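# Find the mislabeled box and put it in the tote

## Task

The office desks hold closed boxes, each marked FULL or EMPTY, and the marking on exactly one of them is false. Place that one box fully inside the tote near the door, with nothing overhanging the tote's rim, and leave every other box resting on the desk it belongs to. The robot must not tip over or be left leaning, and the result must hold without the robot supporting anything.

## Robot and tools

Robot: a Hello Robot Stretch 4 with one arm. It has an omni-wheel base, a lift that rides up a mast, an arm that telescopes forward, a three-joint wrist and a two-finger gripper. It stands about 1.6 m tall, and its base rim lies within 0.23 m of the base origin. Four cameras ride on it: head_camera, head_left_camera, head_right_camera and wrist_camera.

Frames: the base frame sits on the floor under the base centre, with x ahead, y to the left and z up. The odometry frame is the base frame as it was when the scene began. hand_pose is reported in the base frame and marks a point between the open fingertips; with all wrist joints at zero its axes line up with the base frame. Its printed position may be somewhat off.

execute_actions(actions, cameras): actions is a list holding one action, or empty to just read state and images. An action may contain base, joints or both, plus optional pace and contact_limits; or it may be end_of_arm on its own. Parts of one action start together but can finish at different times.
- base takes exactly one relative command, measured from where the base last reported itself: translate_m (metres, forward positive, -2 to 2), strafe_m (metres sideways, left positive, -2 to 2) or rotate_rad (radians, counter-clockwise from above positive, -3.2 to 3.2). None of these turn while translating.
- joints is a set of absolute targets keyed by name: lift_m 0 to 1.2; arm_m 0 to 0.55 (extension); wrist_yaw_rad -1.134 to 4.276 (0 ahead, positive to the left, 3.14 tucked back, above 3.4 the arm may block); wrist_pitch_rad -1.117 to 4.259 (0 level, 1.57 pointing down); wrist_roll_rad -1.117 to 4.259 (0 fingers level, positive turns clockwise viewed from behind); gripper_m -0.038 to 0.141, the fingertip gap in metres (negative means the fingers press together). Done tolerances: lift and arm ±0.004, yaw and roll ±0.02, pitch ±0.05, gripper ±0.004. A joint target past its range is clipped and run, with a note; any other bad value or unknown key rejects the whole call.
- pace: "slow", "default", "fast" or "max". Base speeds are 0.1/0.3/0.4/0.6 m/s and 1/2/3/4 rad/s; with the lift above 0.2 these are capped lower, down to 0.3 m/s and 1 rad/s at 1.2.
- contact_limits: {"arm_m": value} from 0 (gentlest) to 0.75 (firmest), default 0.5; the arm halts when it pushes harder.
- {"end_of_arm": "enable_torque"} revives wrist or gripper motors that cut out; they then hold in place.
- cameras: list of names or "all"; omitted or null gives all, [] gives none. The pictures line lists image order.
One action lasts at most 15 s. A joint or the base left out of an action may still be driving toward its earlier target without the status saying so. If a result reports a stop, the remaining calls of that reply are skipped.

wait(seconds): 0 to 10; commands nothing, returns state and images.
zoom_image(camera, region): enlarges part of a camera's latest full image; region [x0, y0, x1, y1] in pixels, top-left origin, no larger than 504 by 504.
finished_scene(scene): pass the current scene number to end it, after the robot has held your last command; irreversible. Its result tells whether the task succeeded and gives the next task. Replying with no tool call ends everything.

Readings: lidar_m holds 12 distances in metres from the base origin, one per 30-degree sector, starting straight ahead and going counter-clockwise (4th left, 7th behind, 10th right); "-" means nothing seen or closer than 0.25 m. It senses from roughly 0.15 m up to robot height, so table tops register, but it can miss glass, clear plastic, thin legs and much behind. wrist_depth_mm is a 7x7 grid of median depths, 100 to 2000 mm, read from top left; clear objects are skipped and the robot's body appears. base_odometry is wheel-based, so slip counts as motion; heading runs -3.142 to 3.142. If turned_by_wheels and turned_by_imu differ by more than about 0.1 rad, something was hit or slipped. base_tilt gives forward and right lean in degrees, with a fixed bias up to about 1.5.

Statuses: done; off_target (stopped short, may still push); contact_stop_at_<key> (met something; that part goes slack, so a lift can sag under load and slack wheels can roll); limit_stop_at_<name>, including limit_stop_at_tilt (lean over 6 degrees: lift, arm and wheels go slack and ignore commands until level) and limit_stop_at_own_body (joint about to hit the robot; moving it away still works; lift and arm may go slack); time_out; torque_fault (a wrist or gripper motor maxed out and went limp; send enable_torque). After a stop the old target is dropped. on_its_own reports uncommanded things; there, held at means the target being held. motor_effort is percent of maximum, positive toward higher values, peak in brackets, noisy and offset; for wheel_0, wheel_1, wheel_2 positive turns the base right. Effort at rest outside its normal band suggests pushing or carrying.

Gripping: command a gap smaller than the object; tighter squeezes harder and pulls it toward the wrist by up to a third of the shortfall. Neither the reading nor done proves a grasp; a firm squeeze at a target of 0 or more shows in the gripper effort. Fingertips pressed on a surface can jam; lift up.

Cautions: a tilted-up wrist (pitch below -0.2) that is also rolled (below -0.4 or above 4) can trigger own-body stops. To unfold at the start, send lift_m 0.4 with wrist_yaw_rad 0 together. Driving or turning with over 1 kg held and arm_m above 0.2 can tip the robot, especially fast; steady pushing or pulling, a high gripper or high contact limit also raises tip risk. A level gripper holding over about 2 kg faults the wrist. Avoid drops, slips, slams and hard pushes. Objects may occasionally get nudged by outside forces. The robot keeps its last command while you think. Fewer seconds of robot motion is better.

Each tool is called in YAML: its name, and indented under it one key for each argument.

## Session

execute_actions:
  actions: []

Scene clock: 0.00 s.
base_odometry: x=+0.000 y=+0.000 heading=+0.000 (m, m, rad; odometry frame)
turned_by_wheels: +0.000 (rad since the last result)
turned_by_imu: +0.000 (rad since the last result)
base_tilt: forward=+0.2 right=+0.2 (deg)
lidar_m: 1.64 1.46 1.53 1.80 0.99 1.33 1.73 1.59 1.64 1.47 1.30 1.30
base_status: not commanded
joint_positions: lift_m=+0.295 arm_m=-0.001 wrist_yaw_rad=+3.186 wrist_pitch_rad=-0.005 wrist_roll_rad=+0.000 gripper_m=+0.057
joint_status: not commanded
motor_effort: lift_m=+18 arm_m=-1 wrist_yaw_rad=+0 wrist_pitch_rad=-5 wrist_roll_rad=+1 gripper_m=-5 wheel_0=+0 wheel_1=+0 wheel_2=+0 (%)
hand_pose: x=-0.1218 y=+0.0744 z=+0.4746 quat_wxyz=(-0.022, +0.002, +0.000, +1.000) (m; base frame)
wrist_depth_mm: - 113 137 - - 1756 1336 / - 107 137 - - 1661 1430 / - 114 139 - - 1708 1397 / 144 141 202 - - 1708 1430 / 223 - - - 1863 1708 1430 / 225 1576 202 1708 192 1499 1366 / 226 1025 1138 109 1160 1118 1138
pictures: head_camera, head_left_camera, head_right_camera, wrist_camera
Images, in order (width x height): head_camera 420x560, head_left_camera 420x672, head_right_camera 420x672, wrist_camera 616x392.

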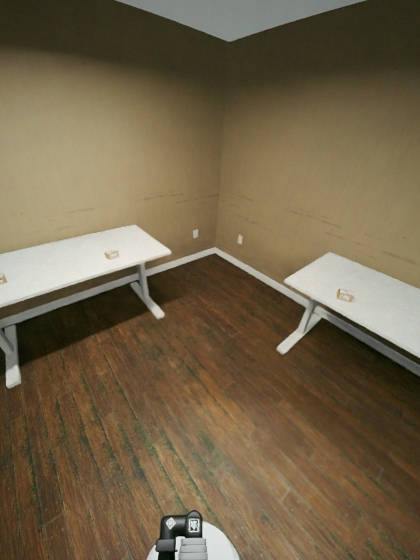

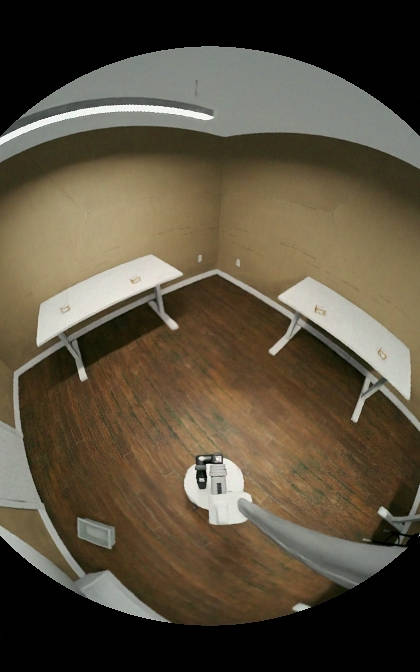

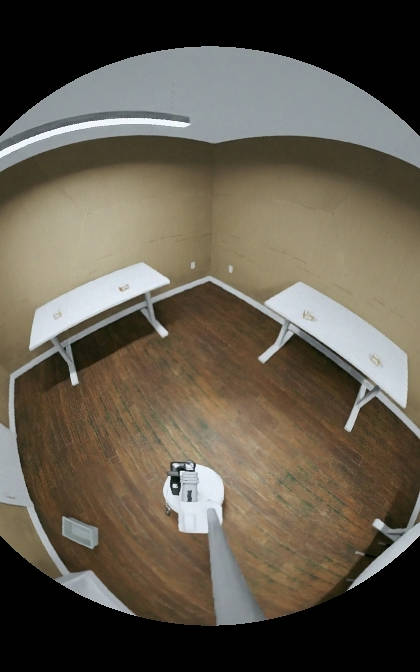

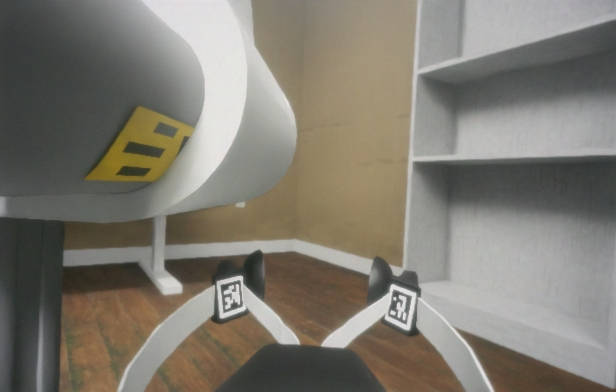

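execute_actions:
  actions:
    - {"base":{"rotate_rad":0.655},"joints":{"lift_m":0.62,"wrist_yaw_rad":0,"gripper_m":0.14},"pace":"fast"}
  cameras: []

execute_actions:
  actions:
    - {"base":{"translate_m":0.85},"pace":"max"}

Scene clock: 3.00 s.
base_odometry: x=+0.000 y=+0.000 heading=+0.655 (m, m, rad; odometry frame)
turned_by_wheels: +0.655 (rad since the last result)
turned_by_imu: +0.662 (rad since the last result)
base_tilt: forward=+0.2 right=+0.2 (deg)
lidar_m: 1.48 1.56 1.66 0.90 1.36 1.66 1.66 1.69 1.36 1.28 1.34 1.59
base_status: done
joint_positions: lift_m=+0.620 arm_m=-0.001 wrist_yaw_rad=+0.000 wrist_pitch_rad=-0.005 wrist_roll_rad=+0.000 gripper_m=+0.140
joint_status: all done
motor_effort: lift_m=+21(23) arm_m=-1(1) wrist_yaw_rad=-1(6) wrist_pitch_rad=-5(5) wrist_roll_rad=+0(0) gripper_m=+1(2) wheel_0=+2(7) wheel_1=+2(6) wheel_2=+2(8) (%)
hand_pose: x=+0.4588 y=-0.0873 z=+0.7994 quat_wxyz=(+1.000, +0.000, -0.002, +0.000) (m; base frame)
wrist_depth_mm: - - - - - - - / - - - - - - - / - - - - - - - / - - - - - - - / - - - - - - - / - - - - - 202 - / 1756 1661 1808 109 1863 1708 1983
pictures: none
No camera images: the call's "cameras" was empty. Leave "cameras" out to get every camera's image.

Scene clock: 6.27 s.
base_odometry: x=+0.674 y=+0.518 heading=+0.655 (m, m, rad; odometry frame)
turned_by_wheels: +0.000 (rad since the last result)
turned_by_imu: -0.001 (rad since the last result)
base_tilt: forward=+0.2 right=+0.3 (deg)
lidar_m: 0.63 0.63 0.90 1.60 1.19 1.91 2.85 1.88 1.36 1.29 0.93 0.65
base_status: done
joint_positions: lift_m=+0.620 arm_m=-0.001 wrist_yaw_rad=+0.000 wrist_pitch_rad=-0.005 wrist_roll_rad=+0.000 gripper_m=+0.140
joint_status: not commanded
motor_effort: lift_m=+19(21) arm_m=-1(1) wrist_yaw_rad=+1(1) wrist_pitch_rad=-6(5) wrist_roll_rad=+1(0) gripper_m=-1(0) wheel_0=-2(4) wheel_1=-2(7) wheel_2=+1(11) (%)
hand_pose: x=+0.4588 y=-0.0874 z=+0.7995 quat_wxyz=(+1.000, +0.000, -0.002, +0.000) (m; base frame)
wrist_depth_mm: 1229 1229 1229 1205 1229 1205 1205 / 1255 1255 1255 1229 1229 1229 1229 / 1255 1229 1255 1229 1229 1229 1205 / 1255 1255 1281 1255 1229 1229 1205 / 640 668 707 750 798 715 917 / 452 439 442 433 462 203 459 / 1255 1255 1255 109 1255 1281 1229
pictures: head_camera, head_left_camera, head_right_camera, wrist_camera
camera_calibration (this result's frames):
wrist_camera: T_world_to_cam=[[0.0336814, -0.997983, 0.0538075, -0.141623], [-0.0403092, -0.0551507, -0.997664, 0.864201], [0.998619, 0.0314338, -0.0420855, -0.193948], [0, 0, 0, 1]] pos_world=[0.233285, -0.0875792, 0.86164]
Images, in order (width x height): head_camera 420x560, head_left_camera 420x672, head_right_camera 420x672, wrist_camera 616x392.

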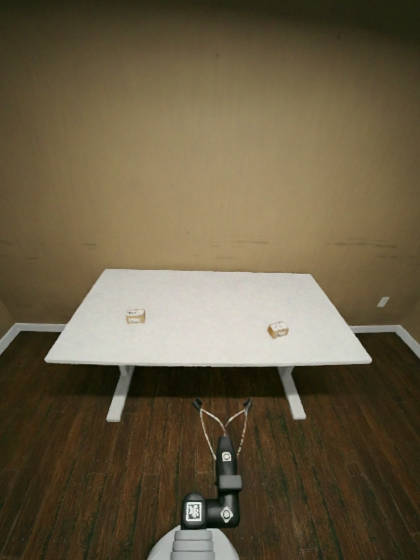

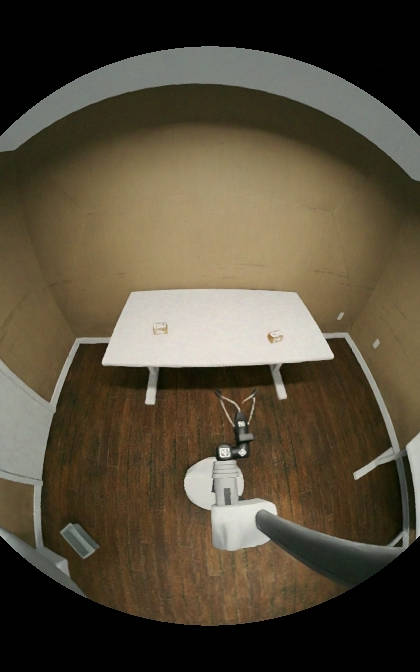

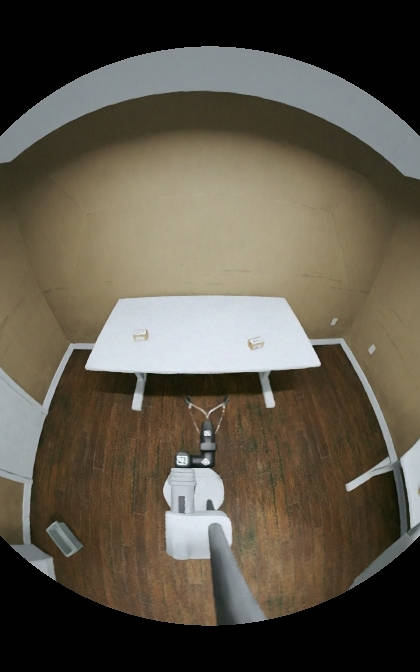

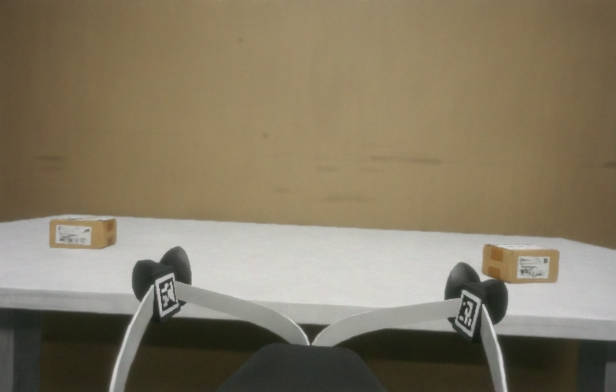

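execute_actions:
  actions:
    - {"base":{"strafe_m":0.39},"joints":{"arm_m":0.28,"lift_m":0.65,"wrist_pitch_rad":0.25},"pace":"fast"}
  cameras: ["head_camera","wrist_camera"]

zoom_image:
  camera: "head_camera"
  region: [160,280,400,400]

Scene clock: 9.00 s.
base_odometry: x=+0.436 y=+0.827 heading=+0.655 (m, m, rad; odometry frame)
turned_by_wheels: +0.000 (rad since the last result)
turned_by_imu: +0.001 (rad since the last result)
base_tilt: forward=+0.2 right=+0.2 (deg)
lidar_m: 0.60 0.66 1.26 1.22 0.94 0.91 2.79 2.61 1.76 1.70 0.95 0.69
base_status: done
joint_positions: lift_m=+0.650 arm_m=+0.279 wrist_yaw_rad=+0.000 wrist_pitch_rad=+0.252 wrist_roll_rad=+0.000 gripper_m=+0.140
joint_status: all done
motor_effort: lift_m=+20(21) arm_m=+5(6) wrist_yaw_rad=-2(4) wrist_pitch_rad=-4(1) wrist_roll_rad=+0(0) gripper_m=+0(0) wheel_0=+0(10) wheel_1=-2(10) wheel_2=+0(1) (%)
hand_pose: x=+0.7294 y=-0.0874 z=+0.7561 quat_wxyz=(+0.992, +0.000, +0.126, +0.000) (m; base frame)
wrist_depth_mm: 891 878 878 866 866 866 842 / 917 917 904 891 891 904 878 / 960 931 946 931 917 904 904 / 473 480 452 387 521 535 549 / 324 330 336 342 347 353 359 / 248 230 231 258 238 202 267 / 201 202 205 109 211 204 213
pictures: head_camera, wrist_camera
camera_calibration (this result's frames):
wrist_camera: T_world_to_cam=[[0.046411, -0.997974, 0.0435093, -0.14985], [-0.292352, -0.0552192, -0.954715, 0.983121], [0.955184, 0.0315892, -0.294323, -0.243557], [0, 0, 0, 1]] pos_world=[0.527015, -0.0875653, 0.873436]
Images, in order (width x height): head_camera 420x560, wrist_camera 616x392.

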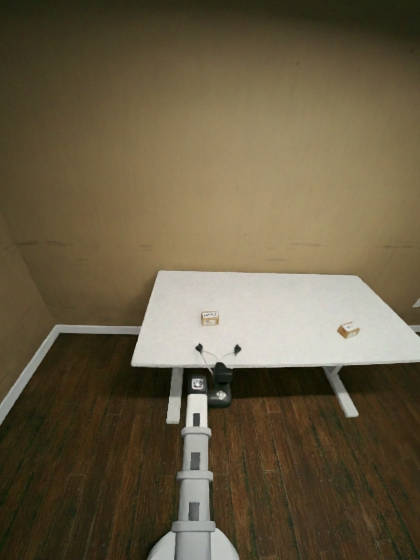

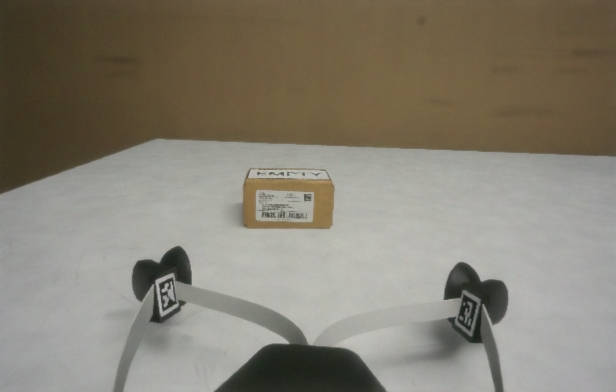

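Region (160, 280, 400, 400) of head_camera's 420x560 image, scaled by 2.100, with more detail than that image has.

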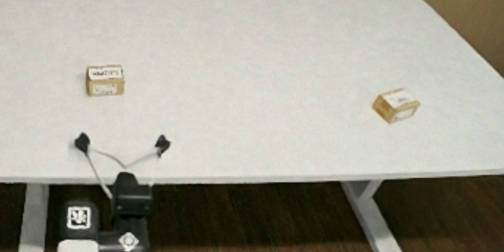

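execute_actions:
  actions:
    - {"base":{"strafe_m":0.037},"joints":{"arm_m":0.46}}
  cameras: ["wrist_camera"]

execute_actions:
  actions:
    - {"joints":{"gripper_m":0.03}}
  cameras: ["wrist_camera"]

execute_actions:
  actions:
    - {"joints":{"lift_m":0.675}}
  cameras: ["wrist_camera"]

Scene clock: 11.27 s.
base_odometry: x=+0.414 y=+0.857 heading=+0.655 (m, m, rad; odometry frame)
turned_by_wheels: +0.000 (rad since the last result)
turned_by_imu: +0.001 (rad since the last result)
base_tilt: forward=+0.2 right=+0.2 (deg)
lidar_m: 0.64 0.66 1.20 1.20 0.93 0.91 2.81 2.61 1.79 1.74 0.96 0.67
base_status: done
joint_positions: lift_m=+0.650 arm_m=+0.459 wrist_yaw_rad=+0.000 wrist_pitch_rad=+0.252 wrist_roll_rad=+0.000 gripper_m=+0.140
joint_status: all done
motor_effort: lift_m=+20(20) arm_m=+5(5) wrist_yaw_rad=-1(0) wrist_pitch_rad=-3(6) wrist_roll_rad=+0(1) gripper_m=+1(2) wheel_0=+1(7) wheel_1=+0(7) wheel_2=+0(1) (%)
hand_pose: x=+0.9093 y=-0.0874 z=+0.7561 quat_wxyz=(+0.992, +0.000, +0.126, +0.000) (m; base frame)
wrist_depth_mm: 707 707 699 707 699 683 691 / 732 732 732 723 732 723 723 / 768 759 759 750 750 750 750 / 466 477 492 504 512 535 549 / 322 329 315 222 307 355 359 / 248 229 209 206 208 202 267 / 200 202 205 109 209 204 213
pictures: wrist_camera
camera_calibration (this result's frames):
wrist_camera: T_world_to_cam=[[0.0462779, -0.997981, 0.0435094, -0.158119], [-0.292363, -0.0551804, -0.954714, 1.03574], [0.955187, 0.0314617, -0.294326, -0.415468], [0, 0, 0, 1]] pos_world=[0.706981, -0.0875755, 0.873436]
Images, in order (width x height): wrist_camera 616x392.

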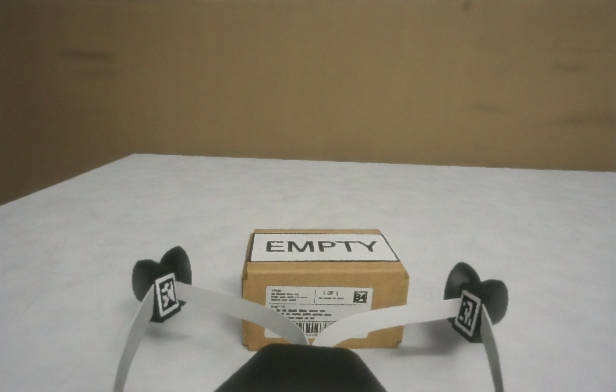

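Scene clock: 13.37 s.
base_odometry: x=+0.414 y=+0.857 heading=+0.655 (m, m, rad; odometry frame)
turned_by_wheels: +0.000 (rad since the last result)
turned_by_imu: +0.001 (rad since the last result)
base_tilt: forward=+0.2 right=+0.2 (deg)
lidar_m: 0.64 0.66 1.21 1.20 0.92 0.92 2.77 2.60 1.80 1.72 0.93 0.66
base_status: not commanded
joint_positions: lift_m=+0.650 arm_m=+0.459 wrist_yaw_rad=+0.000 wrist_pitch_rad=+0.252 wrist_roll_rad=+0.000 gripper_m=+0.031
joint_status: all done
motor_effort: lift_m=+20(20) arm_m=+5(5) wrist_yaw_rad=+0(1) wrist_pitch_rad=-5(4) wrist_roll_rad=+0(0) gripper_m=-27(28) wheel_0=+1(1) wheel_1=+0(0) wheel_2=+0(0) (%)
hand_pose: x=+0.9093 y=-0.0874 z=+0.7561 quat_wxyz=(+0.992, +0.000, +0.126, +0.000) (m; base frame)
wrist_depth_mm: 715 707 707 699 691 699 699 / 741 732 732 732 723 723 715 / 768 759 759 750 750 750 741 / 469 480 488 500 521 530 539 / 325 329 314 211 327 353 359 / 247 229 188 190 190 241 267 / 200 195 197 109 196 196 204
pictures: wrist_camera
camera_calibration (this result's frames):
wrist_camera: T_world_to_cam=[[0.046278, -0.997981, 0.0435094, -0.158119], [-0.292363, -0.0551804, -0.954714, 1.03574], [0.955187, 0.0314617, -0.294326, -0.415469], [0, 0, 0, 1]] pos_world=[0.706981, -0.0875755, 0.873436]
Images, in order (width x height): wrist_camera 616x392.

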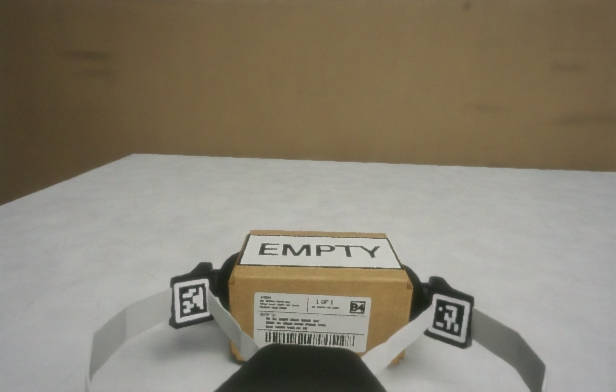

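Scene clock: 14.23 s.
base_odometry: x=+0.414 y=+0.857 heading=+0.655 (m, m, rad; odometry frame)
turned_by_wheels: +0.000 (rad since the last result)
turned_by_imu: +0.000 (rad since the last result)
base_tilt: forward=+0.2 right=+0.2 (deg)
lidar_m: 0.63 0.67 1.24 1.19 0.94 0.90 2.78 2.58 1.80 1.74 0.96 0.65
base_status: not commanded
joint_positions: lift_m=+0.675 arm_m=+0.459 wrist_yaw_rad=+0.000 wrist_pitch_rad=+0.252 wrist_roll_rad=+0.000 gripper_m=+0.031
joint_status: all done
motor_effort: lift_m=+21(22) arm_m=+5(5) wrist_yaw_rad=+0(0) wrist_pitch_rad=-5(3) wrist_roll_rad=+0(0) gripper_m=-27(28) wheel_0=+1(1) wheel_1=+0(0) wheel_2=+0(0) (%)
hand_pose: x=+0.9093 y=-0.0874 z=+0.7810 quat_wxyz=(+0.992, +0.000, +0.126, +0.000) (m; base frame)
wrist_depth_mm: 715 715 707 699 691 691 691 / 741 741 732 723 723 723 715 / 768 768 768 759 750 750 741 / 798 564 580 591 603 621 634 / 379 384 366 213 382 413 418 / 289 270 189 190 190 283 312 / 235 229 230 109 227 229 240
pictures: wrist_camera
camera_calibration (this result's frames):
wrist_camera: T_world_to_cam=[[0.0462785, -0.997981, 0.0435087, -0.159204], [-0.292375, -0.0551803, -0.954711, 1.05957], [0.955183, 0.0314617, -0.294338, -0.408114], [0, 0, 0, 1]] pos_world=[0.706983, -0.0875755, 0.898384]
Images, in order (width x height): wrist_camera 616x392.

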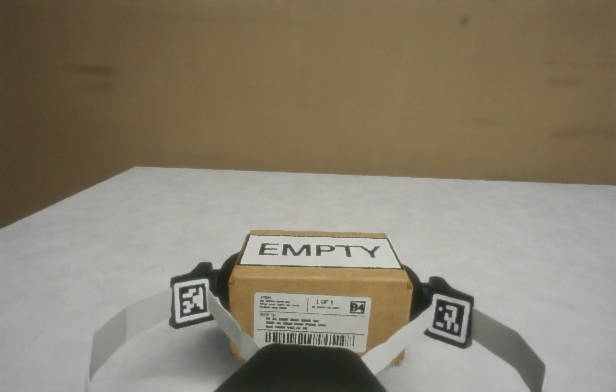

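execute_actions:
  actions:
    - {"joints":{"lift_m":0.65,"gripper_m":0.14},"pace":"fast"}
  cameras: []

execute_actions:
  actions:
    - {"joints":{"arm_m":0.27,"lift_m":0.72},"pace":"fast"}
  cameras: []

execute_actions:
  actions:
    - {"base":{"strafe_m":-0.81},"joints":{"wrist_yaw_rad":0.3,"arm_m":0.36},"pace":"max"}
  cameras: ["head_camera","wrist_camera"]

Scene clock: 16.80 s.
base_odometry: x=+0.414 y=+0.857 heading=+0.655 (m, m, rad; odometry frame)
turned_by_wheels: +0.000 (rad since the last result)
turned_by_imu: +0.001 (rad since the last result)
base_tilt: forward=+0.2 right=+0.2 (deg)
lidar_m: 0.63 0.67 1.21 1.20 0.90 0.91 2.78 2.59 1.81 1.73 0.92 0.66
base_status: not commanded
joint_positions: lift_m=+0.650 arm_m=+0.459 wrist_yaw_rad=+0.000 wrist_pitch_rad=+0.252 wrist_roll_rad=+0.000 gripper_m=+0.140
joint_status: all done
motor_effort: lift_m=+15(18) arm_m=+5(5) wrist_yaw_rad=+1(1) wrist_pitch_rad=-5(4) wrist_roll_rad=+0(0) gripper_m=-1(24) wheel_0=+1(1) wheel_1=+0(0) wheel_2=+0(0) (%)
hand_pose: x=+0.9093 y=-0.0874 z=+0.7565 quat_wxyz=(+0.992, +0.000, +0.126, +0.000) (m; base frame)
wrist_depth_mm: 715 707 699 691 699 699 691 / 732 732 732 723 732 715 715 / 768 759 759 750 750 750 750 / 473 480 492 504 517 535 549 / 325 327 314 223 327 355 357 / 248 230 213 207 210 202 268 / 201 203 205 109 210 204 214
pictures: none
No camera images: the call's "cameras" was empty. Leave "cameras" out to get every camera's image.

Scene clock: 18.20 s.
base_odometry: x=+0.414 y=+0.857 heading=+0.655 (m, m, rad; odometry frame)
turned_by_wheels: +0.000 (rad since the last result)
turned_by_imu: +0.000 (rad since the last result)
base_tilt: forward=+0.3 right=+0.2 (deg)
lidar_m: 0.62 0.64 1.22 1.20 0.91 0.91 2.80 2.61 1.77 1.71 0.95 0.68
base_status: not commanded
joint_positions: lift_m=+0.720 arm_m=+0.271 wrist_yaw_rad=+0.000 wrist_pitch_rad=+0.252 wrist_roll_rad=+0.000 gripper_m=+0.140
joint_status: all done
motor_effort: lift_m=+20(22) arm_m=-5(5) wrist_yaw_rad=+1(2) wrist_pitch_rad=-5(4) wrist_roll_rad=+0(0) gripper_m=+0(1) wheel_0=+1(1) wheel_1=+0(0) wheel_2=+0(0) (%)
hand_pose: x=+0.7212 y=-0.0875 z=+0.8260 quat_wxyz=(+0.992, +0.000, +0.126, +0.000) (m; base frame)
wrist_depth_mm: 891 878 878 866 866 866 854 / 917 917 904 904 917 891 878 / 976 960 960 931 931 946 946 / 1008 798 723 750 768 778 820 / 517 484 496 415 512 525 530 / 366 342 343 382 351 202 397 / 297 298 303 109 310 301 317
pictures: none
No camera images: the call's "cameras" was empty. Leave "cameras" out to get every camera's image.

Scene clock: 21.43 s.
base_odometry: x=+0.907 y=+0.215 heading=+0.655 (m, m, rad; odometry frame)
turned_by_wheels: +0.000 (rad since the last result)
turned_by_imu: +0.000 (rad since the last result)
base_tilt: forward=+0.2 right=+0.2 (deg)
lidar_m: 0.64 0.67 0.91 2.00 1.54 2.43 3.31 1.39 0.94 0.91 1.73 0.67
base_status: done
joint_positions: lift_m=+0.720 arm_m=+0.359 wrist_yaw_rad=+0.300 wrist_pitch_rad=+0.252 wrist_roll_rad=+0.000 gripper_m=+0.140
joint_status: all done
motor_effort: lift_m=+20(21) arm_m=+5(6) wrist_yaw_rad=-1(6) wrist_pitch_rad=-3(4) wrist_roll_rad=+1(0) gripper_m=-1(1) wheel_0=+1(10) wheel_1=+2(11) wheel_2=+0(0) (%)
hand_pose: x=+0.8227 y=-0.0009 z=+0.8260 quat_wxyz=(+0.981, -0.019, +0.124, +0.148) (m; base frame)
wrist_depth_mm: 1078 976 878 831 778 732 691 / 1098 1025 946 878 798 750 699 / 1118 1042 991 891 820 778 732 / 699 707 732 750 768 788 750 / 480 484 496 504 512 521 525 / 366 340 343 382 353 202 394 / 298 301 303 109 247 301 315
pictures: head_camera, wrist_camera
camera_calibration (this result's frames):
wrist_camera: T_world_to_cam=[[0.339139, -0.93973, 0.0435016, -0.311739], [-0.26315, -0.139161, -0.954665, 1.05781], [0.903181, 0.312317, -0.294485, -0.27168], [0, 0, 0, 1]] pos_world=[0.629462, -0.0608936, 0.943411]
Images, in order (width x height): head_camera 420x560, wrist_camera 616x392.

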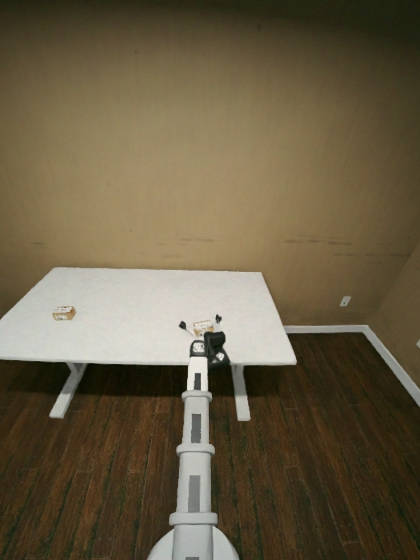

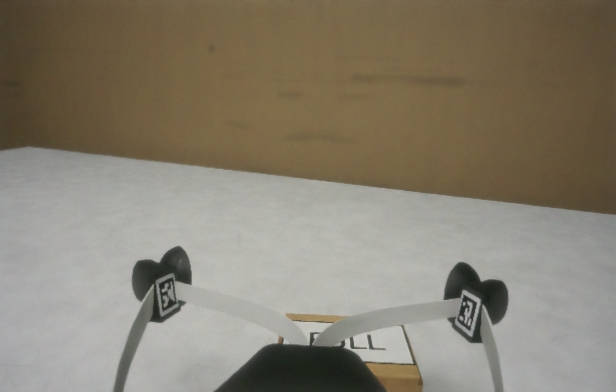

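execute_actions:
  actions:
    - {"base":{"strafe_m":-0.02},"joints":{"lift_m":0.65,"arm_m":0.374}}
  cameras: ["wrist_camera"]

execute_actions:
  actions:
    - {"joints":{"gripper_m":0.02}}
  cameras: []

execute_actions:
  actions:
    - {"joints":{"lift_m":0.675}}
  cameras: ["wrist_camera"]

Scene clock: 23.03 s.
base_odometry: x=+0.919 y=+0.199 heading=+0.655 (m, m, rad; odometry frame)
turned_by_wheels: +0.000 (rad since the last result)
turned_by_imu: +0.000 (rad since the last result)
base_tilt: forward=+0.2 right=+0.2 (deg)
lidar_m: 0.64 0.67 0.92 2.00 1.54 2.50 3.29 1.33 0.92 0.90 1.72 0.66
base_status: done
joint_positions: lift_m=+0.650 arm_m=+0.373 wrist_yaw_rad=+0.300 wrist_pitch_rad=+0.252 wrist_roll_rad=+0.000 gripper_m=+0.140
joint_status: all done
motor_effort: lift_m=+14(18) arm_m=+5(6) wrist_yaw_rad=-1(3) wrist_pitch_rad=-5(4) wrist_roll_rad=+0(0) gripper_m=+0(1) wheel_0=-2(8) wheel_1=+1(5) wheel_2=+0(1) (%)
hand_pose: x=+0.8367 y=-0.0009 z=+0.7565 quat_wxyz=(+0.981, -0.019, +0.124, +0.148) (m; base frame)
wrist_depth_mm: 1025 946 878 820 759 723 676 / 1078 991 931 842 788 732 707 / 842 878 917 854 809 768 715 / 469 480 492 504 521 530 549 / 322 327 314 224 327 353 362 / 249 230 207 206 204 202 267 / 201 202 206 109 210 204 213
pictures: wrist_camera
camera_calibration (this result's frames):
wrist_camera: T_world_to_cam=[[0.339104, -0.939743, 0.0435016, -0.313439], [-0.263155, -0.139151, -0.954665, 0.995135], [0.903193, 0.312283, -0.294485, -0.304788], [0, 0, 0, 1]] pos_world=[0.643446, -0.0608974, 0.8739]
Images, in order (width x height): wrist_camera 616x392.

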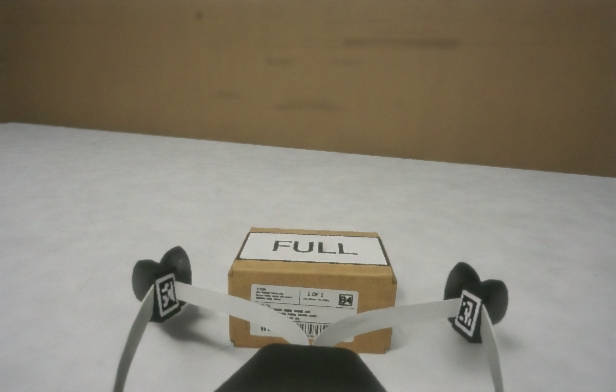

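Scene clock: 25.20 s.
base_odometry: x=+0.919 y=+0.199 heading=+0.655 (m, m, rad; odometry frame)
turned_by_wheels: +0.000 (rad since the last result)
turned_by_imu: +0.001 (rad since the last result)
base_tilt: forward=+0.1 right=+0.3 (deg)
lidar_m: 0.66 0.69 0.95 2.01 1.55 2.47 3.32 1.31 0.89 0.90 1.72 0.69
base_status: not commanded
joint_positions: lift_m=+0.650 arm_m=+0.373 wrist_yaw_rad=+0.300 wrist_pitch_rad=+0.256 wrist_roll_rad=+0.000 gripper_m=+0.021
joint_status: all done
motor_effort: lift_m=+15(16) arm_m=+5(5) wrist_yaw_rad=+1(1) wrist_pitch_rad=-16(18) wrist_roll_rad=+0(0) gripper_m=-31(31) wheel_0=-2(2) wheel_1=+1(1) wheel_2=+0(0) (%)
hand_pose: x=+0.8364 y=-0.0010 z=+0.7553 quat_wxyz=(+0.981, -0.019, +0.126, +0.148) (m; base frame)
wrist_depth_mm: 1042 946 891 831 759 715 676 / 1098 1008 917 854 788 741 699 / 809 831 878 854 798 768 723 / 455 466 477 488 500 512 521 / 315 320 307 211 319 340 349 / 243 178 186 185 183 246 260 / 196 198 193 109 190 193 201
pictures: none
No camera images: the call's "cameras" was empty. Leave "cameras" out to get every camera's image.

Scene clock: 26.07 s.
base_odometry: x=+0.919 y=+0.199 heading=+0.655 (m, m, rad; odometry frame)
turned_by_wheels: +0.000 (rad since the last result)
turned_by_imu: +0.000 (rad since the last result)
base_tilt: forward=+0.2 right=+0.2 (deg)
lidar_m: 0.63 0.67 0.93 2.03 1.54 2.48 3.31 1.31 0.91 0.90 1.72 0.67
base_status: not commanded
joint_positions: lift_m=+0.675 arm_m=+0.373 wrist_yaw_rad=+0.300 wrist_pitch_rad=+0.257 wrist_roll_rad=+0.000 gripper_m=+0.021
joint_status: all done
motor_effort: lift_m=+22(25) arm_m=+5(5) wrist_yaw_rad=+0(1) wrist_pitch_rad=-18(18) wrist_roll_rad=+0(0) gripper_m=-28(29) wheel_0=-2(2) wheel_1=+1(1) wheel_2=+0(0) (%)
hand_pose: x=+0.8364 y=-0.0010 z=+0.7796 quat_wxyz=(+0.981, -0.019, +0.126, +0.148) (m; base frame)
wrist_depth_mm: 1042 946 878 820 759 715 676 / 1098 1008 931 854 788 741 699 / 931 976 917 866 820 768 723 / 530 539 554 569 585 603 609 / 368 377 357 211 370 399 410 / 285 179 186 185 183 287 303 / 229 232 225 109 222 224 236
pictures: wrist_camera
camera_calibration (this result's frames):
wrist_camera: T_world_to_cam=[[0.339408, -0.939642, 0.0432975, -0.314491], [-0.267166, -0.140433, -0.953363, 1.01945], [0.901901, 0.312011, -0.298705, -0.29332], [0, 0, 0, 1]] pos_world=[0.64365, -0.0608254, 0.897909]
Images, in order (width x height): wrist_camera 616x392.

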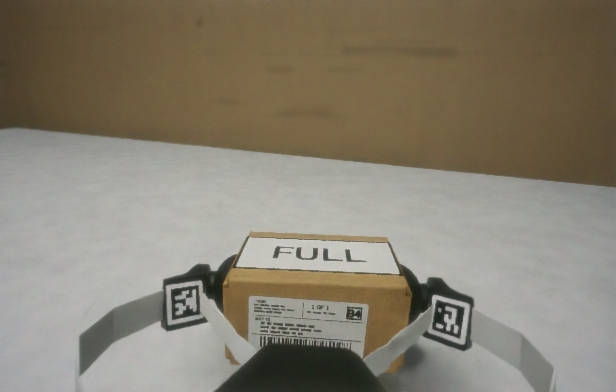

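execute_actions:
  actions:
    - {"joints":{"lift_m":0.65,"gripper_m":0.14},"pace":"fast"}
  cameras: []

execute_actions:
  actions:
    - {"base":{"translate_m":-0.45},"joints":{"lift_m":0.75},"pace":"max"}
  cameras: []

execute_actions:
  actions:
    - {"base":{"rotate_rad":-1.57},"joints":{"wrist_yaw_rad":0,"arm_m":0.1,"lift_m":0.7},"pace":"fast"}
  cameras: []

execute_actions:
  actions:
    - {"base":{"translate_m":0.3},"pace":"max"}

Scene clock: 28.83 s.
base_odometry: x=+0.919 y=+0.199 heading=+0.655 (m, m, rad; odometry frame)
turned_by_wheels: +0.000 (rad since the last result)
turned_by_imu: +0.001 (rad since the last result)
base_tilt: forward=+0.2 right=+0.2 (deg)
lidar_m: 0.65 0.68 0.96 2.03 1.52 2.46 3.30 1.31 0.93 0.90 1.72 0.69
base_status: not commanded
joint_positions: lift_m=+0.650 arm_m=+0.373 wrist_yaw_rad=+0.300 wrist_pitch_rad=+0.253 wrist_roll_rad=+0.000 gripper_m=+0.140
joint_status: all done
motor_effort: lift_m=+16(20) arm_m=+5(5) wrist_yaw_rad=+0(3) wrist_pitch_rad=-8(20) wrist_roll_rad=+0(0) gripper_m=+0(29) wheel_0=-2(2) wheel_1=+1(1) wheel_2=+0(0) (%)
hand_pose: x=+0.8367 y=-0.0010 z=+0.7562 quat_wxyz=(+0.981, -0.019, +0.125, +0.148) (m; base frame)
wrist_depth_mm: 1042 960 878 831 759 715 676 / 1078 1008 904 854 798 741 699 / 854 878 917 866 798 759 723 / 466 480 488 504 517 530 544 / 324 329 314 223 325 353 359 / 248 230 206 205 204 202 267 / 201 202 204 109 210 204 213
pictures: none
No camera images: the call's "cameras" was empty. Leave "cameras" out to get every camera's image.

Scene clock: 31.37 s.
base_odometry: x=+0.563 y=-0.076 heading=+0.655 (m, m, rad; odometry frame)
turned_by_wheels: +0.000 (rad since the last result)
turned_by_imu: +0.002 (rad since the last result)
base_tilt: forward=+0.2 right=+0.2 (deg)
lidar_m: 1.07 1.14 2.11 1.46 1.43 2.11 2.10 1.35 0.96 0.88 0.90 1.15
base_status: done
joint_positions: lift_m=+0.750 arm_m=+0.373 wrist_yaw_rad=+0.300 wrist_pitch_rad=+0.252 wrist_roll_rad=+0.000 gripper_m=+0.140
joint_status: all done
motor_effort: lift_m=+19(22) arm_m=+5(5) wrist_yaw_rad=-1(1) wrist_pitch_rad=-5(6) wrist_roll_rad=+0(1) gripper_m=-2(0) wheel_0=+1(8) wheel_1=-1(8) wheel_2=-1(11) (%)
hand_pose: x=+0.8367 y=-0.0009 z=+0.8561 quat_wxyz=(+0.981, -0.019, +0.124, +0.148) (m; base frame)
wrist_depth_mm: 1618 1499 1336 1255 1205 1098 1042 / 1661 1537 1397 1308 1229 1160 1078 / 1756 1499 1397 1336 1281 1160 1118 / 798 809 831 854 866 904 931 / 1921 683 640 574 591 591 609 / 1618 1281 1576 1499 508 202 477 / 1336 1308 1366 109 1397 1281 1255
pictures: none
No camera images: the call's "cameras" was empty. Leave "cameras" out to get every camera's image.

Scene clock: 33.30 s.
base_odometry: x=+0.563 y=-0.076 heading=-0.915 (m, m, rad; odometry frame)
turned_by_wheels: -1.570 (rad since the last result)
turned_by_imu: -1.584 (rad since the last result)
base_tilt: forward=+0.2 right=+0.2 (deg)
lidar_m: 0.87 0.93 1.16 1.09 1.16 2.17 1.41 1.53 2.09 2.02 1.34 0.93
base_status: done
joint_positions: lift_m=+0.700 arm_m=+0.101 wrist_yaw_rad=+0.000 wrist_pitch_rad=+0.252 wrist_roll_rad=+0.000 gripper_m=+0.140
joint_status: all done
motor_effort: lift_m=+15(18) arm_m=-5(6) wrist_yaw_rad=+1(6) wrist_pitch_rad=-4(6) wrist_roll_rad=+0(0) gripper_m=+0(1) wheel_0=+1(5) wheel_1=-3(7) wheel_2=-1(5) (%)
hand_pose: x=+0.5512 y=-0.0875 z=+0.8064 quat_wxyz=(+0.992, +0.000, +0.126, +0.000) (m; base frame)
wrist_depth_mm: 1308 1255 1281 1281 1255 1255 1281 / 1366 1336 1308 1336 1281 1281 1281 / 1366 1366 1255 1336 1336 1336 1308 / 1464 647 668 676 707 715 741 / 1537 1499 1464 1464 1499 1464 1464 / 1618 1430 1138 1537 1499 202 1537 / 1281 1281 1255 109 1336 1281 1336
pictures: none
No camera images: the call's "cameras" was empty. Leave "cameras" out to get every camera's image.

Scene clock: 35.37 s.
base_odometry: x=+0.746 y=-0.313 heading=-0.915 (m, m, rad; odometry frame)
turned_by_wheels: +0.000 (rad since the last result)
turned_by_imu: +0.000 (rad since the last result)
base_tilt: forward=+0.2 right=+0.2 (deg)
lidar_m: 0.58 0.60 1.94 1.08 1.16 1.62 1.65 2.11 2.09 2.01 0.88 0.61
base_status: done
joint_positions: lift_m=+0.700 arm_m=+0.101 wrist_yaw_rad=+0.000 wrist_pitch_rad=+0.252 wrist_roll_rad=+0.000 gripper_m=+0.140
joint_status: not commanded
motor_effort: lift_m=+15(15) arm_m=-5(5) wrist_yaw_rad=+0(1) wrist_pitch_rad=-5(5) wrist_roll_rad=+0(0) gripper_m=+1(1) wheel_0=-1(6) wheel_1=+1(6) wheel_2=+1(11) (%)
hand_pose: x=+0.5512 y=-0.0874 z=+0.8064 quat_wxyz=(+0.992, +0.000, +0.126, +0.000) (m; base frame)
wrist_depth_mm: 991 991 991 991 976 960 960 / 1025 1042 1042 1025 1008 1025 1008 / 1078 1060 1042 1060 1060 1060 1060 / 1118 654 661 676 699 715 732 / 439 442 427 404 473 480 488 / 338 312 314 347 324 202 364 / 1160 741 314 109 312 314 317
pictures: head_camera, head_left_camera, head_right_camera, wrist_camera
camera_calibration (this result's frames):
wrist_camera: T_world_to_cam=[[0.0460967, -0.997989, 0.0434987, -0.143681], [-0.292591, -0.0551243, -0.954647, 0.97919], [0.955126, 0.0312788, -0.294544, -0.0583417], [0, 0, 0, 1]] pos_world=[0.348849, -0.0875903, 0.923847]
Images, in order (width x height): head_camera 420x560, head_left_camera 420x672, head_right_camera 420x672, wrist_camera 616x392.

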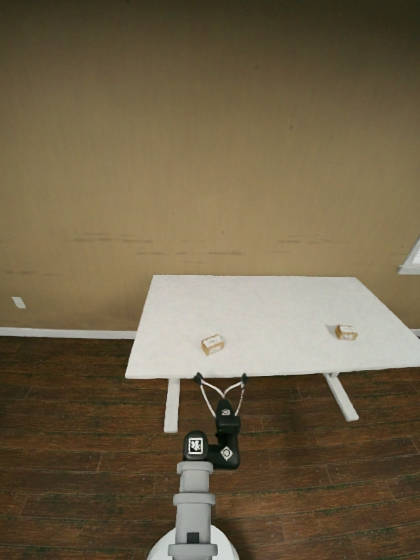

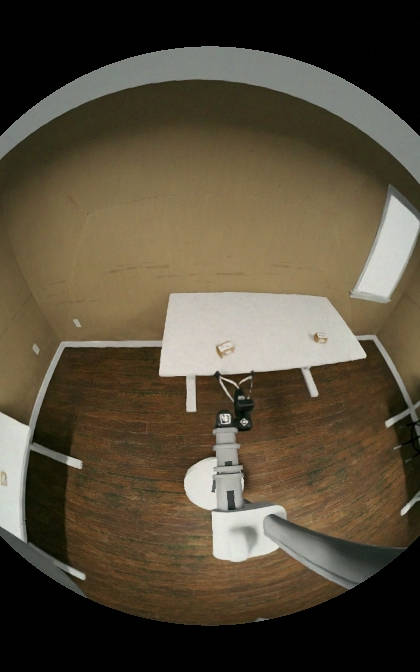

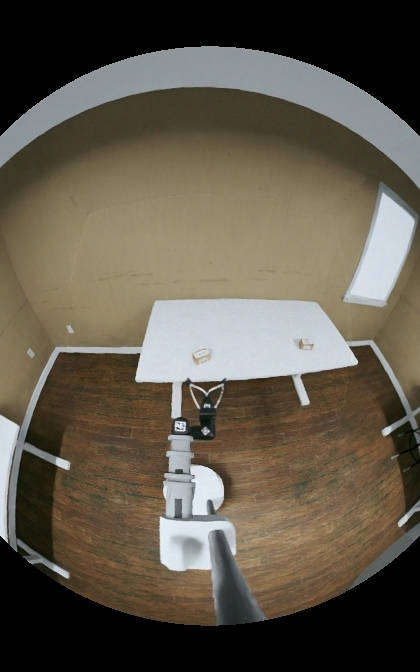

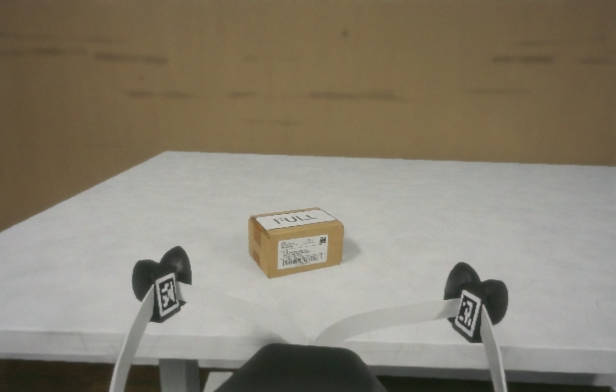

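execute_actions:
  actions:
    - {"base":{"strafe_m":-0.12},"joints":{"lift_m":0.72,"arm_m":0.282,"wrist_yaw_rad":0.5},"pace":"fast"}
  cameras: ["wrist_camera"]

execute_actions:
  actions:
    - {"joints":{"lift_m":0.652}}
  cameras: ["wrist_camera"]

execute_actions:
  actions:
    - {"joints":{"gripper_m":0.02}}
  cameras: ["wrist_camera"]

Scene clock: 37.27 s.
base_odometry: x=+0.651 y=-0.387 heading=-0.915 (m, m, rad; odometry frame)
turned_by_wheels: +0.000 (rad since the last result)
turned_by_imu: +0.000 (rad since the last result)
base_tilt: forward=+0.2 right=+0.2 (deg)
lidar_m: 0.60 0.58 1.96 1.21 1.31 1.79 1.62 2.10 1.99 1.91 0.90 0.63
base_status: done
joint_positions: lift_m=+0.720 arm_m=+0.281 wrist_yaw_rad=+0.500 wrist_pitch_rad=+0.252 wrist_roll_rad=+0.000 gripper_m=+0.140
joint_status: all done
motor_effort: lift_m=+20(20) arm_m=+5(6) wrist_yaw_rad=+0(6) wrist_pitch_rad=-3(6) wrist_roll_rad=+0(0) gripper_m=+2(3) wheel_0=-2(9) wheel_1=+1(10) wheel_2=+0(1) (%)
hand_pose: x=+0.7390 y=+0.0572 z=+0.8261 quat_wxyz=(+0.961, -0.031, +0.122, +0.245) (m; base frame)
wrist_depth_mm: 1397 1229 1025 904 809 732 668 / 1537 1281 1060 946 831 750 691 / 1618 1336 1160 991 866 788 715 / 1708 1397 1118 741 768 768 715 / 1808 488 496 504 512 521 530 / 366 342 343 379 353 202 394 / 298 300 303 109 298 301 314
pictures: wrist_camera
camera_calibration (this result's frames):
wrist_camera: T_world_to_cam=[[0.518872, -0.853744, 0.0435064, -0.366515], [-0.230213, -0.188565, -0.954696, 1.02244], [0.82327, 0.485349, -0.294384, -0.165181], [0, 0, 0, 1]] pos_world=[0.561543, -0.0399416, 0.943443]
Images, in order (width x height): wrist_camera 616x392.

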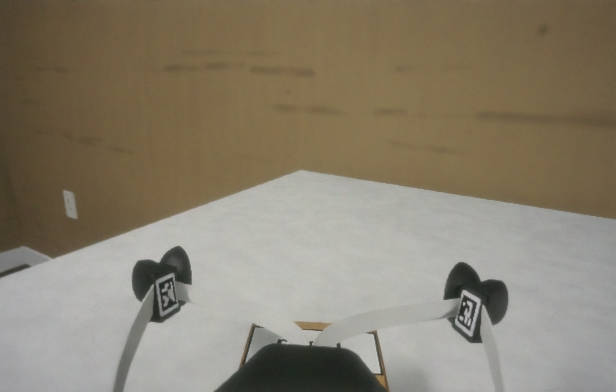

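Scene clock: 38.50 s.
base_odometry: x=+0.651 y=-0.387 heading=-0.915 (m, m, rad; odometry frame)
turned_by_wheels: +0.000 (rad since the last result)
turned_by_imu: +0.000 (rad since the last result)
base_tilt: forward=+0.2 right=+0.2 (deg)
lidar_m: 0.62 0.60 1.92 1.23 1.28 1.76 1.63 2.11 2.00 1.88 0.91 0.62
base_status: not commanded
joint_positions: lift_m=+0.652 arm_m=+0.281 wrist_yaw_rad=+0.500 wrist_pitch_rad=+0.252 wrist_roll_rad=+0.000 gripper_m=+0.140
joint_status: all done
motor_effort: lift_m=+14(18) arm_m=+5(5) wrist_yaw_rad=-2(1) wrist_pitch_rad=-5(7) wrist_roll_rad=+0(0) gripper_m=+2(1) wheel_0=-2(2) wheel_1=+1(1) wheel_2=+0(0) (%)
hand_pose: x=+0.7390 y=+0.0572 z=+0.7585 quat_wxyz=(+0.961, -0.031, +0.122, +0.245) (m; base frame)
wrist_depth_mm: 1430 1182 1042 891 809 723 668 / 1537 1255 1078 946 831 750 683 / 1618 1308 1118 917 854 778 707 / 1618 488 504 512 530 539 549 / 329 334 322 229 332 359 364 / 253 234 205 203 201 202 272 / 205 206 208 109 211 206 217
pictures: wrist_camera
camera_calibration (this result's frames):
wrist_camera: T_world_to_cam=[[0.518871, -0.853744, 0.0435065, -0.363578], [-0.230213, -0.188565, -0.954696, 0.957981], [0.823271, 0.485349, -0.294384, -0.18506], [0, 0, 0, 1]] pos_world=[0.561545, -0.0399417, 0.87592]
Images, in order (width x height): wrist_camera 616x392.

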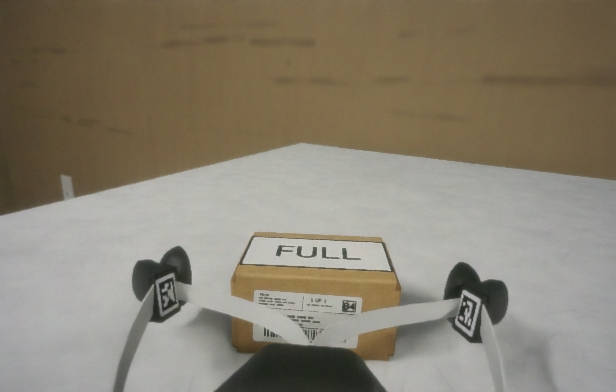

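Scene clock: 40.67 s.
base_odometry: x=+0.651 y=-0.387 heading=-0.915 (m, m, rad; odometry frame)
turned_by_wheels: +0.000 (rad since the last result)
turned_by_imu: +0.001 (rad since the last result)
base_tilt: forward=+0.2 right=+0.2 (deg)
lidar_m: 0.59 0.60 1.94 1.22 1.29 1.76 1.65 2.12 2.02 1.89 0.91 0.62
base_status: not commanded
joint_positions: lift_m=+0.652 arm_m=+0.281 wrist_yaw_rad=+0.500 wrist_pitch_rad=+0.254 wrist_roll_rad=+0.000 gripper_m=+0.021
joint_status: all done
motor_effort: lift_m=+15(15) arm_m=+5(5) wrist_yaw_rad=+2(2) wrist_pitch_rad=-8(7) wrist_roll_rad=+0(0) gripper_m=-33(30) wheel_0=-2(2) wheel_1=+1(2) wheel_2=+0(0) (%)
hand_pose: x=+0.7389 y=+0.0572 z=+0.7580 quat_wxyz=(+0.961, -0.031, +0.123, +0.245) (m; base frame)
wrist_depth_mm: 1430 1205 1042 904 820 732 668 / 1537 1281 1078 946 831 759 691 / 1618 1308 1118 931 831 759 707 / 1576 484 492 504 512 530 539 / 325 330 334 217 347 351 359 / 250 178 185 183 182 241 267 / 202 204 198 109 193 197 206
pictures: wrist_camera
camera_calibration (this result's frames):
wrist_camera: T_world_to_cam=[[0.519056, -0.853637, 0.0434172, -0.363586], [-0.231813, -0.189483, -0.954128, 0.958205], [0.822705, 0.485181, -0.296236, -0.183276], [0, 0, 0, 1]] pos_world=[0.561628, -0.0398853, 0.875743]
Images, in order (width x height): wrist_camera 616x392.

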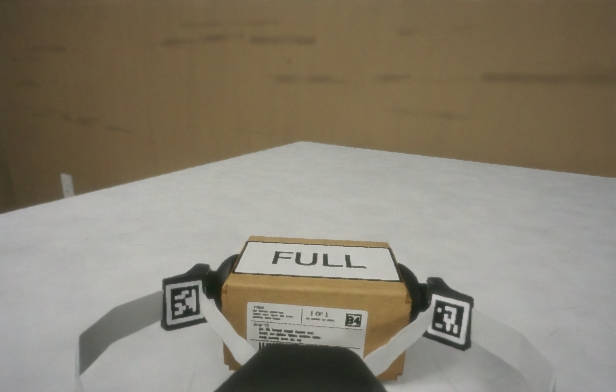

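Ambiguous; lift.

execute_actions:
  actions:
    - {"joints":{"lift_m":0.675}}
  cameras: ["wrist_camera"]

execute_actions:
  actions: []
  cameras: []

Scene clock: 41.83 s.
base_odometry: x=+0.651 y=-0.387 heading=-0.915 (m, m, rad; odometry frame)
turned_by_wheels: +0.000 (rad since the last result)
turned_by_imu: +0.000 (rad since the last result)
base_tilt: forward=+0.2 right=+0.2 (deg)
lidar_m: 0.58 0.60 1.95 1.21 1.28 1.79 1.64 2.08 2.02 1.91 0.92 0.62
base_status: not commanded
joint_positions: lift_m=+0.675 arm_m=+0.281 wrist_yaw_rad=+0.500 wrist_pitch_rad=+0.254 wrist_roll_rad=+0.000 gripper_m=+0.021
joint_status: all done
motor_effort: lift_m=+22(21) arm_m=+5(5) wrist_yaw_rad=-1(2) wrist_pitch_rad=-10(11) wrist_roll_rad=+0(0) gripper_m=-30(28) wheel_0=-2(2) wheel_1=+1(1) wheel_2=+0(0) (%)
hand_pose: x=+0.7389 y=+0.0571 z=+0.7803 quat_wxyz=(+0.961, -0.031, +0.123, +0.245) (m; base frame)
wrist_depth_mm: 1464 1205 1025 891 809 732 668 / 1537 1255 1098 946 831 759 691 / 1576 1336 1160 960 866 778 707 / 1708 1308 569 585 597 609 621 / 377 382 382 216 399 410 413 / 287 179 185 182 182 281 309 / 232 235 229 109 208 227 238
pictures: wrist_camera
camera_calibration (this result's frames):
wrist_camera: T_world_to_cam=[[0.519066, -0.853631, 0.0434049, -0.364555], [-0.232037, -0.189605, -0.954049, 0.979646], [0.822635, 0.485143, -0.296492, -0.176381], [0, 0, 0, 1]] pos_world=[0.56164, -0.0398795, 0.898157]
Images, in order (width x height): wrist_camera 616x392.

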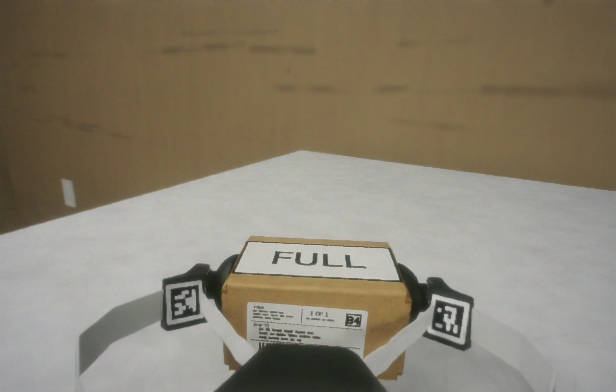

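Scene clock: 41.83 s.
base_odometry: x=+0.651 y=-0.387 heading=-0.915 (m, m, rad; odometry frame)
turned_by_wheels: +0.000 (rad since the last result)
turned_by_imu: +0.000 (rad since the last result)
base_tilt: forward=+0.2 right=+0.2 (deg)
lidar_m: 0.58 0.60 1.95 1.21 1.28 1.79 1.64 2.08 2.02 1.91 0.92 0.62
base_status: not commanded
joint_positions: lift_m=+0.675 arm_m=+0.281 wrist_yaw_rad=+0.500 wrist_pitch_rad=+0.254 wrist_roll_rad=+0.000 gripper_m=+0.021
joint_status: all done
motor_effort: lift_m=+22(21) arm_m=+5(5) wrist_yaw_rad=-1(2) wrist_pitch_rad=-10(11) wrist_roll_rad=+0(0) gripper_m=-30(28) wheel_0=-2(2) wheel_1=+1(1) wheel_2=+0(0) (%)
hand_pose: x=+0.7389 y=+0.0571 z=+0.7803 quat_wxyz=(+0.961, -0.031, +0.123, +0.245) (m; base frame)
wrist_depth_mm: 1464 1205 1025 891 809 732 668 / 1537 1255 1098 946 831 759 691 / 1576 1336 1160 960 866 778 707 / 1708 1308 569 585 597 609 621 / 377 382 382 216 399 410 413 / 287 179 185 182 182 281 309 / 232 235 229 109 208 227 238
pictures: none
No camera images: the call's "cameras" was empty. Leave "cameras" out to get every camera's image.

execute_actions:
  actions:
    - {"joints":{"lift_m":0.652,"gripper_m":0.14},"pace":"fast"}
  cameras: []

execute_actions:
  actions:
    - {"joints":{"lift_m":0.72},"pace":"fast"}
  cameras: []

execute_actions:
  actions:
    - {"base":{"strafe_m":-0.54},"joints":{"wrist_yaw_rad":-0.1,"arm_m":0.36},"pace":"max"}
  cameras: ["head_right_camera","wrist_camera"]

Scene clock: 44.63 s.
base_odometry: x=+0.651 y=-0.387 heading=-0.915 (m, m, rad; odometry frame)
turned_by_wheels: +0.000 (rad since the last result)
turned_by_imu: +0.001 (rad since the last result)
base_tilt: forward=+0.1 right=+0.2 (deg)
lidar_m: 0.61 0.61 1.93 1.23 1.27 1.77 1.62 2.10 1.98 1.88 0.90 0.63
base_status: not commanded
joint_positions: lift_m=+0.652 arm_m=+0.281 wrist_yaw_rad=+0.500 wrist_pitch_rad=+0.253 wrist_roll_rad=+0.000 gripper_m=+0.140
joint_status: all done
motor_effort: lift_m=+16(19) arm_m=+5(5) wrist_yaw_rad=+2(1) wrist_pitch_rad=-6(11) wrist_roll_rad=+0(0) gripper_m=+0(28) wheel_0=-2(2) wheel_1=+1(1) wheel_2=+0(0) (%)
hand_pose: x=+0.7390 y=+0.0572 z=+0.7583 quat_wxyz=(+0.961, -0.031, +0.122, +0.245) (m; base frame)
wrist_depth_mm: 1430 1205 1042 904 809 732 668 / 1499 1255 1078 931 842 750 683 / 1576 1336 1138 931 854 768 699 / 1618 488 500 512 525 539 549 / 329 334 320 228 332 355 362 / 252 233 205 203 201 202 271 / 205 205 208 109 211 206 216
pictures: none
No camera images: the call's "cameras" was empty. Leave "cameras" out to get every camera's image.

Scene clock: 45.67 s.
base_odometry: x=+0.651 y=-0.387 heading=-0.915 (m, m, rad; odometry frame)
turned_by_wheels: +0.000 (rad since the last result)
turned_by_imu: +0.000 (rad since the last result)
base_tilt: forward=+0.2 right=+0.2 (deg)
lidar_m: 0.57 0.61 1.93 1.23 1.30 1.77 1.64 2.09 1.99 1.90 0.93 0.64
base_status: not commanded
joint_positions: lift_m=+0.720 arm_m=+0.281 wrist_yaw_rad=+0.500 wrist_pitch_rad=+0.252 wrist_roll_rad=+0.000 gripper_m=+0.140
joint_status: all done
motor_effort: lift_m=+21(22) arm_m=+5(5) wrist_yaw_rad=+0(1) wrist_pitch_rad=-5(5) wrist_roll_rad=+1(0) gripper_m=+2(1) wheel_0=-2(2) wheel_1=+1(1) wheel_2=+0(0) (%)
hand_pose: x=+0.7390 y=+0.0572 z=+0.8259 quat_wxyz=(+0.961, -0.031, +0.122, +0.245) (m; base frame)
wrist_depth_mm: 1430 1205 1042 917 820 732 668 / 1499 1255 1098 946 831 750 683 / 1618 1336 1138 976 866 778 707 / 1708 1397 1098 741 759 768 715 / 1756 488 492 508 512 521 535 / 368 342 343 379 353 203 397 / 298 297 301 109 297 303 317
pictures: none
No camera images: the call's "cameras" was empty. Leave "cameras" out to get every camera's image.

Scene clock: 48.30 s.
base_odometry: x=+0.223 y=-0.716 heading=-0.915 (m, m, rad; odometry frame)
turned_by_wheels: +0.000 (rad since the last result)
turned_by_imu: -0.001 (rad since the last result)
base_tilt: forward=+0.3 right=+0.2 (deg)
lidar_m: 0.61 0.65 0.87 1.75 1.83 2.43 1.76 2.09 1.44 1.36 2.02 0.65
base_status: done
joint_positions: lift_m=+0.720 arm_m=+0.359 wrist_yaw_rad=-0.100 wrist_pitch_rad=+0.252 wrist_roll_rad=+0.000 gripper_m=+0.140
joint_status: all done
motor_effort: lift_m=+20(21) arm_m=+5(6) wrist_yaw_rad=+0(7) wrist_pitch_rad=-5(4) wrist_roll_rad=+0(0) gripper_m=+2(0) wheel_0=-2(11) wheel_1=+1(7) wheel_2=+0(1) (%)
hand_pose: x=+0.7992 y=-0.1148 z=+0.8260 quat_wxyz=(+0.991, +0.006, +0.126, -0.049) (m; base frame)
wrist_depth_mm: 732 750 750 768 778 788 809 / 759 759 788 798 809 831 842 / 788 798 809 831 842 866 866 / 691 707 723 741 778 798 917 / 477 488 492 504 517 521 530 / 366 340 340 293 353 202 397 / 297 298 291 109 309 301 317
pictures: head_right_camera, wrist_camera
camera_calibration (this result's frames):
wrist_camera: T_world_to_cam=[[-0.0535043, -0.99762, 0.0434914, -0.10364], [-0.296786, -0.0256986, -0.954598, 1.07559], [0.953444, -0.0639828, -0.294705, -0.298128], [0, 0, 0, 1]] pos_world=[0.597922, -0.0948272, 0.943401]
Images, in order (width x height): head_right_camera 420x672, wrist_camera 616x392.

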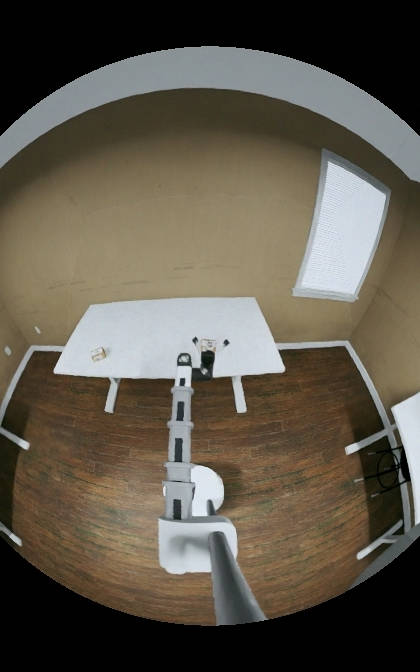

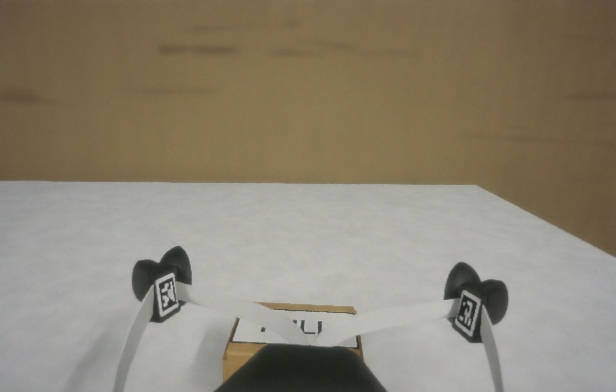

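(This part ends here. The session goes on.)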